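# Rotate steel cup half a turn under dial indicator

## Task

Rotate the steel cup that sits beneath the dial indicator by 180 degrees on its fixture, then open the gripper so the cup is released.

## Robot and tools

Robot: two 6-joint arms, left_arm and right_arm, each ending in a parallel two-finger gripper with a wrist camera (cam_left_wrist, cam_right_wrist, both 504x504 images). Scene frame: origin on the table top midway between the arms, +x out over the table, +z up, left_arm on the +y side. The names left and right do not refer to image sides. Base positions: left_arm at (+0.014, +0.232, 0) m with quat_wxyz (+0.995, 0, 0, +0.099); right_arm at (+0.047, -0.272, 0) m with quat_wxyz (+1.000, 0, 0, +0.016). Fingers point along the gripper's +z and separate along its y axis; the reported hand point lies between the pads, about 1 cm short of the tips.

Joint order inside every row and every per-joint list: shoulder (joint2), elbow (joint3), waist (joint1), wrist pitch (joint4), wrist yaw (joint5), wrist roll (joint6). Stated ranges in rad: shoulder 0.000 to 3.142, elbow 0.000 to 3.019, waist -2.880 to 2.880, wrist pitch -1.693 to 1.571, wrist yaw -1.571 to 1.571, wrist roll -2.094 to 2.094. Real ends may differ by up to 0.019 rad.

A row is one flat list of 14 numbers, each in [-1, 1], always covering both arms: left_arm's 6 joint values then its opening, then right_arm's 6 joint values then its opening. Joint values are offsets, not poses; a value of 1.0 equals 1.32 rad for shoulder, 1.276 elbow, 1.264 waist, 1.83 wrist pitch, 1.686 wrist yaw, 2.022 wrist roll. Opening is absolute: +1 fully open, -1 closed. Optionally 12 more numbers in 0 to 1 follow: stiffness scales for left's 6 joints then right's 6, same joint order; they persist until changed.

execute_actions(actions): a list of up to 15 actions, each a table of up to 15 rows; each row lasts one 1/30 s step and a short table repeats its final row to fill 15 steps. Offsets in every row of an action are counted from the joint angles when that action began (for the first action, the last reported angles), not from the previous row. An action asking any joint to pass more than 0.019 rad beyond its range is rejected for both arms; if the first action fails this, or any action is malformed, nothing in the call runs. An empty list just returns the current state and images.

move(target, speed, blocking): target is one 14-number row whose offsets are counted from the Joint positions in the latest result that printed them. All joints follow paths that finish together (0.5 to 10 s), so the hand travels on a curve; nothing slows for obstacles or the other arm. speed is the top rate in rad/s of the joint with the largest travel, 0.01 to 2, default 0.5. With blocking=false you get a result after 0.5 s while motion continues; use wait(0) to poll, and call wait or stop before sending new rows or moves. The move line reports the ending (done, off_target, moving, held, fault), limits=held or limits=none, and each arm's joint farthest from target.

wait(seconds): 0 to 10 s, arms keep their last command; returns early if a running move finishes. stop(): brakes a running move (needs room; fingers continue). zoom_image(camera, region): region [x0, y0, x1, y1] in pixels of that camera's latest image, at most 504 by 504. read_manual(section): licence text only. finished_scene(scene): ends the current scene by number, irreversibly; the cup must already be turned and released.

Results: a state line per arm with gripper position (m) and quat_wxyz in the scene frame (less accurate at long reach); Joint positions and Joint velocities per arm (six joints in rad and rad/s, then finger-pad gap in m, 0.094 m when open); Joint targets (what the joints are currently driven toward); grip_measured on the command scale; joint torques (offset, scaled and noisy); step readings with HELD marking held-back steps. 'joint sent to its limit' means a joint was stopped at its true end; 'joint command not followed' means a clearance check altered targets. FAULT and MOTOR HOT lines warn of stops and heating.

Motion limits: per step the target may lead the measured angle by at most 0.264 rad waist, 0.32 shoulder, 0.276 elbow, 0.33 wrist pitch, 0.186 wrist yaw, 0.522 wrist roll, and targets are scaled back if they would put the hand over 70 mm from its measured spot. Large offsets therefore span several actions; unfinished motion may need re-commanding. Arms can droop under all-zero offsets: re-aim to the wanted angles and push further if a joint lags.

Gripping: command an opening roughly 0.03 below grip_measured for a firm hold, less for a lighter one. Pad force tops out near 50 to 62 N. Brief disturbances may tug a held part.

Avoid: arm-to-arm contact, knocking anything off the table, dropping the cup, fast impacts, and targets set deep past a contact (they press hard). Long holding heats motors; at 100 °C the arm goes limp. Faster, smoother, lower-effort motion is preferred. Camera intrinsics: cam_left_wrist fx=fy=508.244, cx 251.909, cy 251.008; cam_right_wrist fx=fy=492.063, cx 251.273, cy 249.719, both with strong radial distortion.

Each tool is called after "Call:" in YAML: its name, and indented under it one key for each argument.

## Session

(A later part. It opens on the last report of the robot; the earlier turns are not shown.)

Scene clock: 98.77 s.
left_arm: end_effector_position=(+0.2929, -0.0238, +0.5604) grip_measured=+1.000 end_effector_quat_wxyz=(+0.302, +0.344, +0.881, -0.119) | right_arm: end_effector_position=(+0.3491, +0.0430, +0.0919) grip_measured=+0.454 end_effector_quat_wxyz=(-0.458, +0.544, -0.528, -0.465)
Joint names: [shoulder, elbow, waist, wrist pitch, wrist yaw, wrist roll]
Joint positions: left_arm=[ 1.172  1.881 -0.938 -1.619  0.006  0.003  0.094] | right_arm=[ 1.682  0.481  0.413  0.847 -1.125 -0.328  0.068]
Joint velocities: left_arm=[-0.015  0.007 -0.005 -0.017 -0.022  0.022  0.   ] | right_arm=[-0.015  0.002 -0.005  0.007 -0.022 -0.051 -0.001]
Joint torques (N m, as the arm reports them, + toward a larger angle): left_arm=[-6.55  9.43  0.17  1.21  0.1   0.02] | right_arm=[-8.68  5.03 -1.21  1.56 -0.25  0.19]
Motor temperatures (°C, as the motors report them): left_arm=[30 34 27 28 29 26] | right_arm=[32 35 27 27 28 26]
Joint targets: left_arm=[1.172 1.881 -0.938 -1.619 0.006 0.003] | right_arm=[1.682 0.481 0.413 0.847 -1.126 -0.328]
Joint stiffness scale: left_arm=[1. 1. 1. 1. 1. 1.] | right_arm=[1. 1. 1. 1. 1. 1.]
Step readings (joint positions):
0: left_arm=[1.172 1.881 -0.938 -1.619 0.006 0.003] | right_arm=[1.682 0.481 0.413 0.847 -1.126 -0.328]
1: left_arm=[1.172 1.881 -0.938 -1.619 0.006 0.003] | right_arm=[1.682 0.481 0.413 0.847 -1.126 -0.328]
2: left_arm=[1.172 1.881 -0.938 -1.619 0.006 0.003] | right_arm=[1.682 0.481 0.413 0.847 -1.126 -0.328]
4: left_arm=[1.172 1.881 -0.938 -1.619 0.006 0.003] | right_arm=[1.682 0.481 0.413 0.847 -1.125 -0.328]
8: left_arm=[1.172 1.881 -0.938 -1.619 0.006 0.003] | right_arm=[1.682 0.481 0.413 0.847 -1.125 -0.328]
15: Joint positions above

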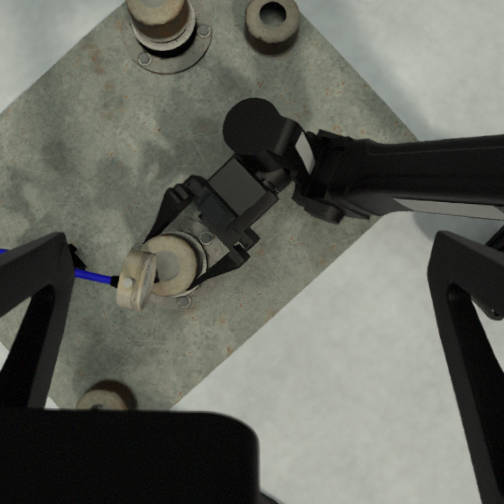

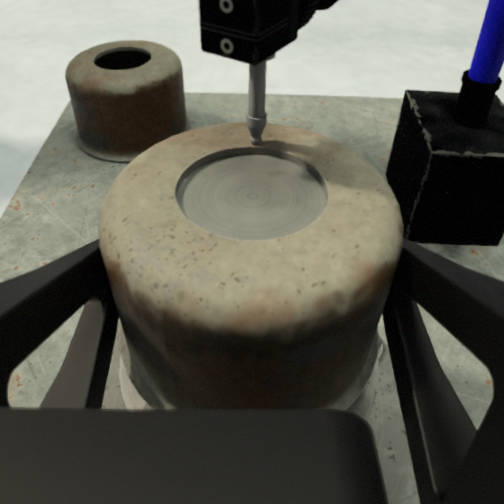

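The arm is back in nearly the same pose as the first sweep, so I'll reuse the same steps.

Call:
move:
  target: [0, 0, 0, 0, 0, 0, 1, -0.009, -0.103, 0.064, 0.141, 0.189, 0.093, 0.4]
  speed: 0.7

Call:
move:
  target: [0, 0, 0, 0, 0, 0, 1, -0.007, -0.073, 0.102, 0.072, 0.223, 0.054, 0.4]
  speed: 0.7

Call:
move:
  target: [0, 0, 0, 0, 0, 0, 1, -0.005, -0.036, 0.139, 0.025, 0.266, 0.044, 0.4]
  speed: 0.7

Scene clock: 102.20 s.
left_arm: end_effector_position=(+0.2929, -0.0238, +0.5604) grip_measured=+1.000 end_effector_quat_wxyz=(+0.302, +0.344, +0.881, -0.119) | right_arm: end_effector_position=(+0.3478, +0.0428, +0.0917) grip_measured=+0.454 end_effector_quat_wxyz=(+0.513, -0.471, +0.594, +0.403)
Joint names: [shoulder, elbow, waist, wrist pitch, wrist yaw, wrist roll]
Joint positions: left_arm=[ 1.172  1.881 -0.938 -1.619  0.006  0.003  0.094] | right_arm=[ 1.667  0.369  0.491  1.084 -0.802 -0.16   0.068]
Joint velocities: left_arm=[-0.015 -0.002 -0.015  0.017 -0.037 -0.022  0.   ] | right_arm=[-0.015  0.007 -0.015 -0.007 -0.007 -0.066 -0.   ]
Joint torques (N m, as the arm reports them, + toward a larger angle): left_arm=[-6.51  9.43  0.23  1.21  0.1   0.02] | right_arm=[-7.49  2.35 -0.99  2.61 -0.22  0.37]
Motor temperatures (°C, as the motors report them): left_arm=[30 34 27 28 29 26] | right_arm=[32 34 27 27 28 26]
Joint targets: left_arm=[1.172 1.881 -0.938 -1.619 0.006 0.003] | right_arm=[1.670 0.350 0.495 1.105 -0.806 -0.140]
Joint stiffness scale: left_arm=[1. 1. 1. 1. 1. 1.] | right_arm=[1. 1. 1. 1. 1. 1.]
move: off_target (right_arm); limits=none; left_arm: farthest joint: the waist, 0.000 radians from its target (0.000 radians at the start); right_arm: farthest joint: the wrist pitch, 0.021 radians from its target (0.258 radians at the start)

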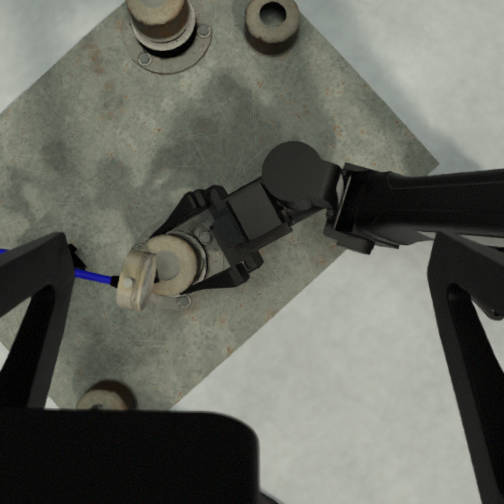

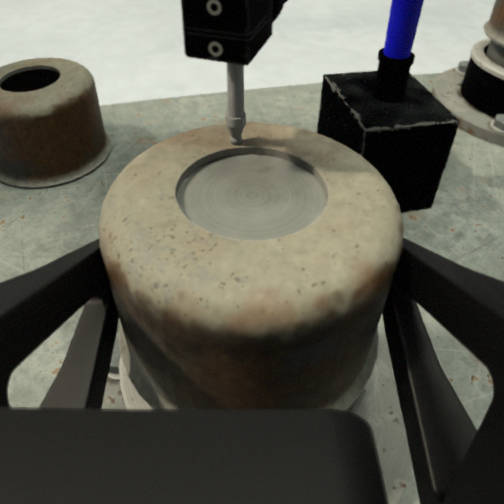

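Scene clock: 103.13 s.
left_arm: end_effector_position=(+0.2929, -0.0238, +0.5604) grip_measured=+1.000 end_effector_quat_wxyz=(+0.302, +0.344, +0.881, -0.119) | right_arm: end_effector_position=(+0.3469, +0.0434, +0.0912) grip_measured=+0.454 end_effector_quat_wxyz=(+0.561, -0.390, +0.648, +0.336)
Joint names: [shoulder, elbow, waist, wrist pitch, wrist yaw, wrist roll]
Joint positions: left_arm=[ 1.172  1.881 -0.938 -1.619  0.006  0.003  0.094] | right_arm=[ 1.659  0.297  0.616  1.202 -0.43  -0.069  0.068]
Joint velocities: left_arm=[-0.005 -0.007  0.005  0.002 -0.022 -0.022  0.   ] | right_arm=[-0.005 -0.012 -0.015 -0.012 -0.022 -0.037  0.001]
Joint torques (N m, as the arm reports them, + toward a larger angle): left_arm=[-6.53  9.44  0.22  1.2   0.1   0.02] | right_arm=[-7.2   1.73 -0.77  2.49  0.11  0.39]
Motor temperatures (°C, as the motors report them): left_arm=[30 34 27 28 29 26] | right_arm=[32 34 27 27 28 26]
Joint targets: left_arm=[1.172 1.881 -0.938 -1.619 0.006 0.003] | right_arm=[1.658 0.276 0.620 1.216 -0.426 -0.050]
Joint stiffness scale: left_arm=[1. 1. 1. 1. 1. 1.] | right_arm=[1. 1. 1. 1. 1. 1.]
move: off_target (right_arm); limits=none; left_arm: farthest joint: the waist, 0.000 radians from its target (0.000 radians at the start); right_arm: farthest joint: the elbow, 0.022 radians from its target (0.093 radians at the start)

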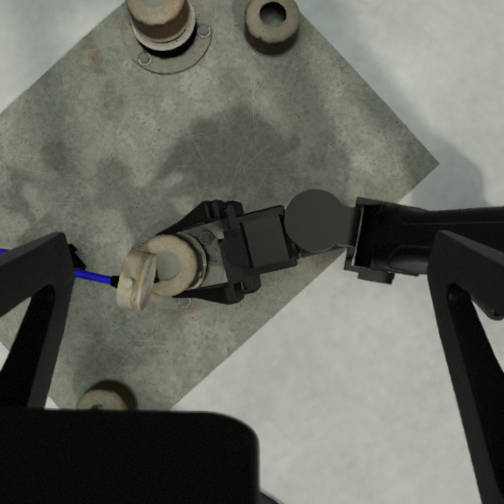

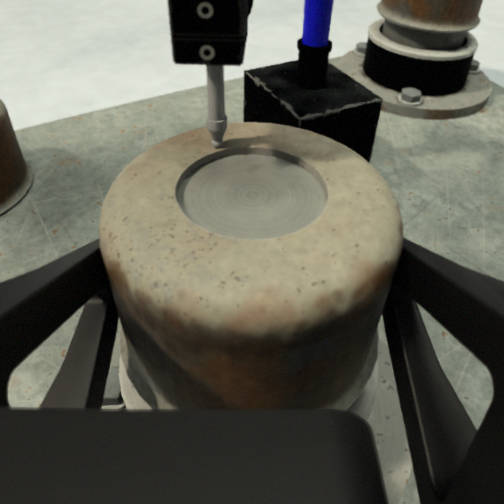

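Scene clock: 104.17 s.
left_arm: end_effector_position=(+0.2929, -0.0238, +0.5604) grip_measured=+1.000 end_effector_quat_wxyz=(+0.302, +0.344, +0.881, -0.119) | right_arm: end_effector_position=(+0.3466, +0.0442, +0.0912) grip_measured=+0.454 end_effector_quat_wxyz=(+0.601, -0.297, +0.696, +0.257)
Joint names: [shoulder, elbow, waist, wrist pitch, wrist yaw, wrist roll]
Joint positions: left_arm=[ 1.172  1.881 -0.938 -1.619  0.006  0.003  0.094] | right_arm=[1.654 0.271 0.787 1.238 0.011 0.003 0.068]
Joint velocities: left_arm=[-0.005  0.002  0.005 -0.017  0.037 -0.037  0.   ] | right_arm=[-0.005  0.012 -0.015  0.007 -0.037 -0.022 -0.   ]
Joint torques (N m, as the arm reports them, + toward a larger angle): left_arm=[-6.56  9.42  0.2   1.2   0.1   0.02] | right_arm=[-7.11  1.76 -0.88  2.32  0.29  0.36]
Motor temperatures (°C, as the motors report them): left_arm=[30 34 27 28 29 26] | right_arm=[32 34 27 27 28 26]
Joint targets: left_arm=[1.172 1.881 -0.938 -1.619 0.006 0.003] | right_arm=[1.653 0.252 0.791 1.248 0.019 0.020]
Joint stiffness scale: left_arm=[1. 1. 1. 1. 1. 1.] | right_arm=[1. 1. 1. 1. 1. 1.]
move: done; limits=none; left_arm: farthest joint: the waist, 0.000 radians from its target (0.000 radians at the start); right_arm: farthest joint: the elbow, 0.020 radians from its target (0.046 radians at the start)

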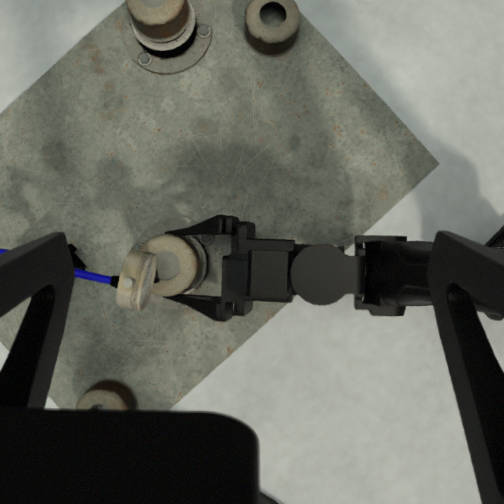

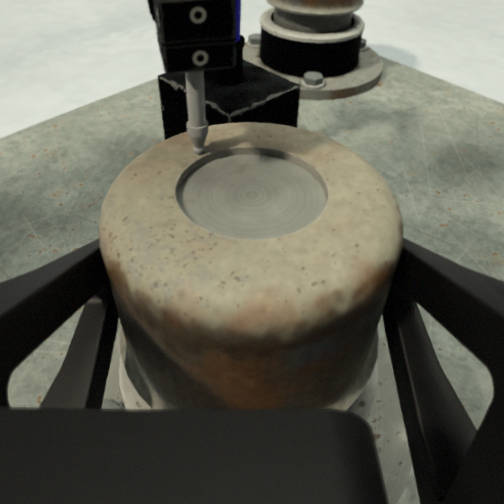

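Call:
move:
  target: [0, 0, 0, 0, 0, 0, 1, 0.004, 0.036, 0.141, -0.028, 0.27, 0.043, 0.4]
  speed: 0.7

Call:
move:
  target: [0, 0, 0, 0, 0, 0, 1, 0.023, 0.067, 0.104, -0.065, 0.232, 0.056, 0.4]
  speed: 0.7

Call:
move:
  target: [0, 0, 0, 0, 0, 0, 1, 0.02, 0.095, 0.068, -0.144, 0.203, 0.101, 0.4]
  speed: 0.7

Scene clock: 107.27 s.
left_arm: end_effector_position=(+0.2929, -0.0238, +0.5604) grip_measured=+1.000 end_effector_quat_wxyz=(+0.302, +0.344, +0.881, -0.119) | right_arm: end_effector_position=(+0.3466, +0.0454, +0.0921) grip_measured=+0.454 end_effector_quat_wxyz=(+0.631, -0.199, +0.731, +0.170)
Joint names: [shoulder, elbow, waist, wrist pitch, wrist yaw, wrist roll]
Joint positions: left_arm=[ 1.172  1.881 -0.938 -1.619  0.006  0.003  0.094] | right_arm=[1.654 0.304 0.958 1.187 0.455 0.071 0.068]
Joint velocities: left_arm=[-0.005 -0.007 -0.005 -0.017 -0.007  0.022  0.   ] | right_arm=[ 0.005 -0.012 -0.024 -0.012 -0.022 -0.022 -0.   ]
Joint torques (N m, as the arm reports them, + toward a larger angle): left_arm=[-6.51  9.43  0.24  1.2   0.1   0.02] | right_arm=[-6.58  5.09 -0.86  1.83  0.47  0.38]
Motor temperatures (°C, as the motors report them): left_arm=[30 34 27 28 29 26] | right_arm=[32 34 27 27 28 26]
Joint targets: left_arm=[1.172 1.881 -0.938 -1.619 0.006 0.003] | right_arm=[1.660 0.317 0.965 1.187 0.466 0.090]
Joint stiffness scale: left_arm=[1. 1. 1. 1. 1. 1.] | right_arm=[1. 1. 1. 1. 1. 1.]
move: done; limits=none; left_arm: farthest joint: the waist, 0.000 radians from its target (0.000 radians at the start); right_arm: farthest joint: the wrist roll, 0.019 radians from its target (0.087 radians at the start)

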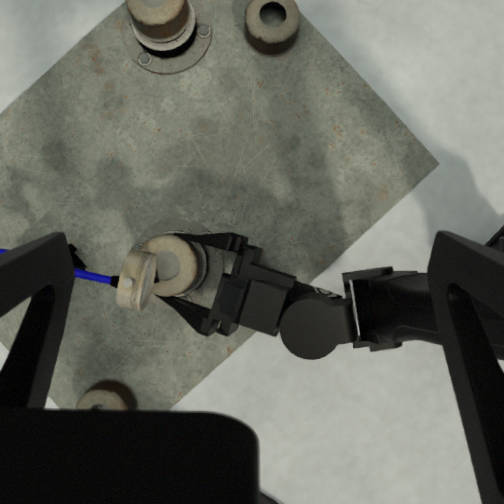

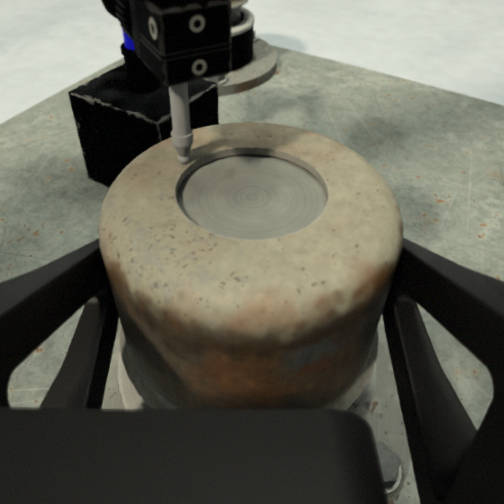

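Scene clock: 108.37 s.
left_arm: end_effector_position=(+0.2929, -0.0238, +0.5604) grip_measured=+1.000 end_effector_quat_wxyz=(+0.302, +0.344, +0.881, -0.119) | right_arm: end_effector_position=(+0.3467, +0.0463, +0.0924) grip_measured=+0.454 end_effector_quat_wxyz=(+0.648, -0.101, +0.750, +0.089)
Joint names: [shoulder, elbow, waist, wrist pitch, wrist yaw, wrist roll]
Joint positions: left_arm=[ 1.172  1.881 -0.938 -1.619  0.006  0.003  0.094] | right_arm=[1.671 0.38  1.08  1.074 0.83  0.164 0.068]
Joint velocities: left_arm=[-0.024 -0.002 -0.005  0.007  0.022 -0.066  0.   ] | right_arm=[ 0.005 -0.002 -0.015  0.002 -0.037  0.007  0.   ]
Joint torques (N m, as the arm reports them, + toward a larger angle): left_arm=[-6.46  9.42  0.17  1.2   0.1   0.02] | right_arm=[-6.59  5.23 -0.37  1.45  0.68  0.4 ]
Motor temperatures (°C, as the motors report them): left_arm=[30 34 27 28 29 26] | right_arm=[32 34 27 27 28 26]
Joint targets: left_arm=[1.172 1.881 -0.938 -1.619 0.006 0.003] | right_arm=[1.685 0.389 1.090 1.068 0.846 0.184]
Joint stiffness scale: left_arm=[1. 1. 1. 1. 1. 1.] | right_arm=[1. 1. 1. 1. 1. 1.]
move: off_target (right_arm); limits=none; left_arm: farthest joint: the waist, 0.000 radians from its target (0.000 radians at the start); right_arm: farthest joint: the wrist roll, 0.021 radians from its target (0.113 radians at the start)

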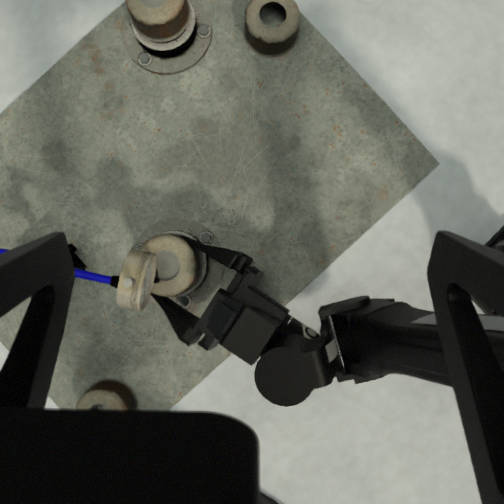

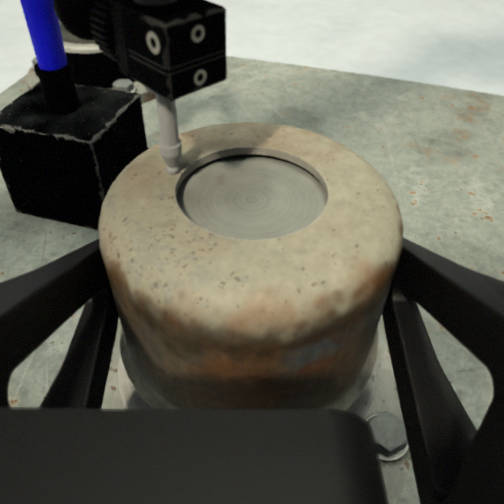

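Scene clock: 109.50 s.
left_arm: end_effector_position=(+0.2929, -0.0238, +0.5604) grip_measured=+1.000 end_effector_quat_wxyz=(+0.302, +0.344, +0.881, -0.119) | right_arm: end_effector_position=(+0.3470, +0.0475, +0.0929) grip_measured=+0.454 end_effector_quat_wxyz=(+0.653, -0.001, +0.757, +0.006)
Joint names: [shoulder, elbow, waist, wrist pitch, wrist yaw, wrist roll]
Joint positions: left_arm=[ 1.172  1.881 -0.938 -1.619  0.006  0.003  0.094] | right_arm=[1.683 0.495 1.152 0.821 1.148 0.345 0.068]
Joint velocities: left_arm=[ 0.005 -0.007 -0.005  0.012 -0.022 -0.022  0.   ] | right_arm=[-0.024 -0.017 -0.005 -0.002  0.007 -0.051 -0.   ]
Joint torques (N m, as the arm reports them, + toward a larger angle): left_arm=[-6.52  9.42  0.24  1.2   0.1   0.02] | right_arm=[-7.61  5.65  0.01  1.01  1.07  0.43]
Motor temperatures (°C, as the motors report them): left_arm=[30 34 27 28 29 26] | right_arm=[32 34 27 27 29 26]
Joint targets: left_arm=[1.172 1.881 -0.938 -1.619 0.006 0.003] | right_arm=[1.697 0.502 1.166 0.810 1.172 0.368]
Joint stiffness scale: left_arm=[1. 1. 1. 1. 1. 1.] | right_arm=[1. 1. 1. 1. 1. 1.]
move: off_target (right_arm); limits=none; left_arm: farthest joint: the waist, 0.000 radians from its target (0.000 radians at the start); right_arm: farthest joint: the wrist yaw, 0.025 radians from its target (0.342 radians at the start)

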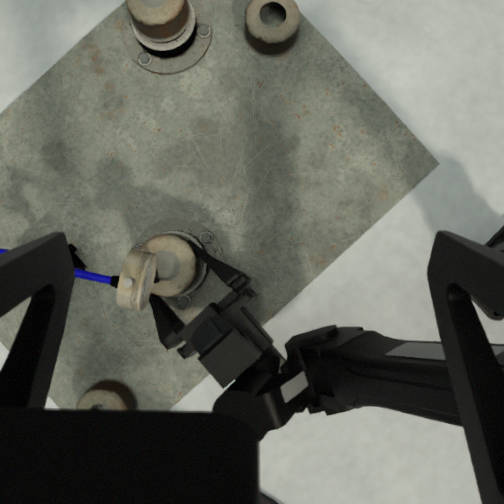

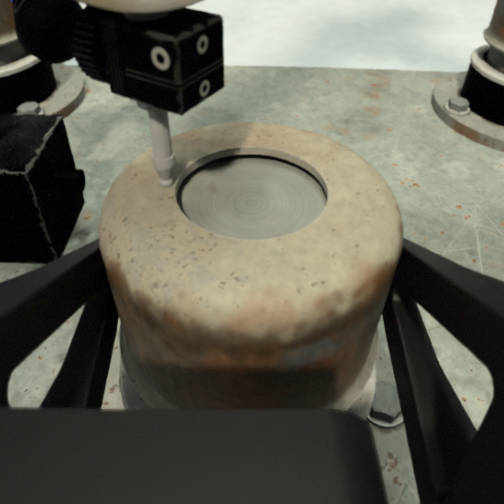

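That's about 181° in total. Release the cup.

Call:
execute_actions:
  actions:
    - [[0,0,0,0,0,0,1,0,0,0,0,0,0,1]]

Scene clock: 111.03 s.
left_arm: end_effector_position=(+0.2929, -0.0238, +0.5604) grip_measured=+1.000 end_effector_quat_wxyz=(+0.302, +0.344, +0.881, -0.119) | right_arm: end_effector_position=(+0.3470, +0.0477, +0.0929) grip_measured=+1.000 end_effector_quat_wxyz=(+0.653, -0.001, +0.758, +0.007)
Joint names: [shoulder, elbow, waist, wrist pitch, wrist yaw, wrist roll]
Joint positions: left_arm=[ 1.172  1.881 -0.938 -1.619  0.006  0.003  0.094] | right_arm=[1.683 0.495 1.152 0.821 1.146 0.346 0.094]
Joint velocities: left_arm=[-0.005  0.007 -0.015 -0.012 -0.022 -0.037  0.   ] | right_arm=[-0.024 -0.002 -0.005  0.007 -0.022 -0.095  0.   ]
Joint torques (N m, as the arm reports them, + toward a larger angle): left_arm=[-6.48  9.43  0.2   1.2   0.09  0.02] | right_arm=[-8.6   5.13 -1.26  1.52  0.3   0.16]
Motor temperatures (°C, as the motors report them): left_arm=[30 34 27 28 29 26] | right_arm=[32 34 27 27 29 26]
Joint targets: left_arm=[1.172 1.881 -0.938 -1.619 0.006 0.003] | right_arm=[1.683 0.495 1.152 0.821 1.148 0.346]
Joint stiffness scale: left_arm=[1. 1. 1. 1. 1. 1.] | right_arm=[1. 1. 1. 1. 1. 1.]
Step readings (joint positions):
0: left_arm=[1.172 1.881 -0.938 -1.619 0.006 0.003] | right_arm=[1.683 0.495 1.152 0.821 1.148 0.346]
1: left_arm=[1.172 1.881 -0.938 -1.619 0.006 0.003] | right_arm=[1.683 0.495 1.152 0.821 1.146 0.346]
2: left_arm=[1.172 1.881 -0.938 -1.619 0.006 0.003] | right_arm=[1.683 0.495 1.152 0.821 1.146 0.346]
4: left_arm=[1.172 1.881 -0.938 -1.619 0.006 0.003] | right_arm=[1.683 0.495 1.152 0.821 1.146 0.346]
8: left_arm=[1.172 1.881 -0.938 -1.619 0.006 0.003] | right_arm=[1.683 0.495 1.152 0.821 1.146 0.346]
15: Joint positions above

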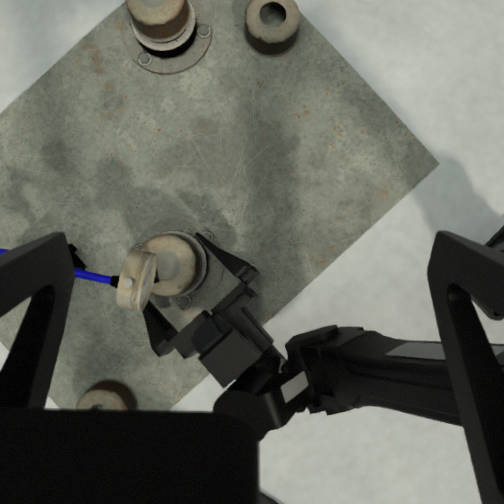

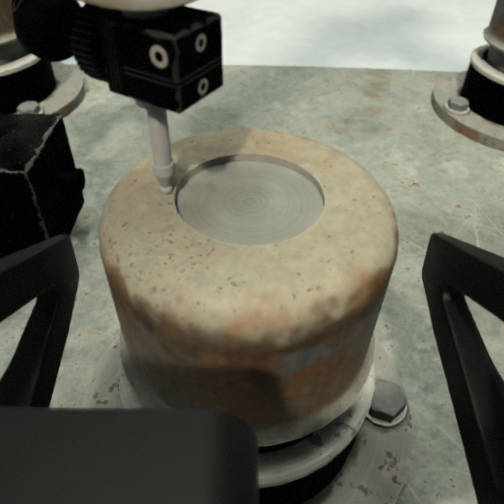

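Call:
finished_scene:
  scene: 2

The scene is finished: the task was done.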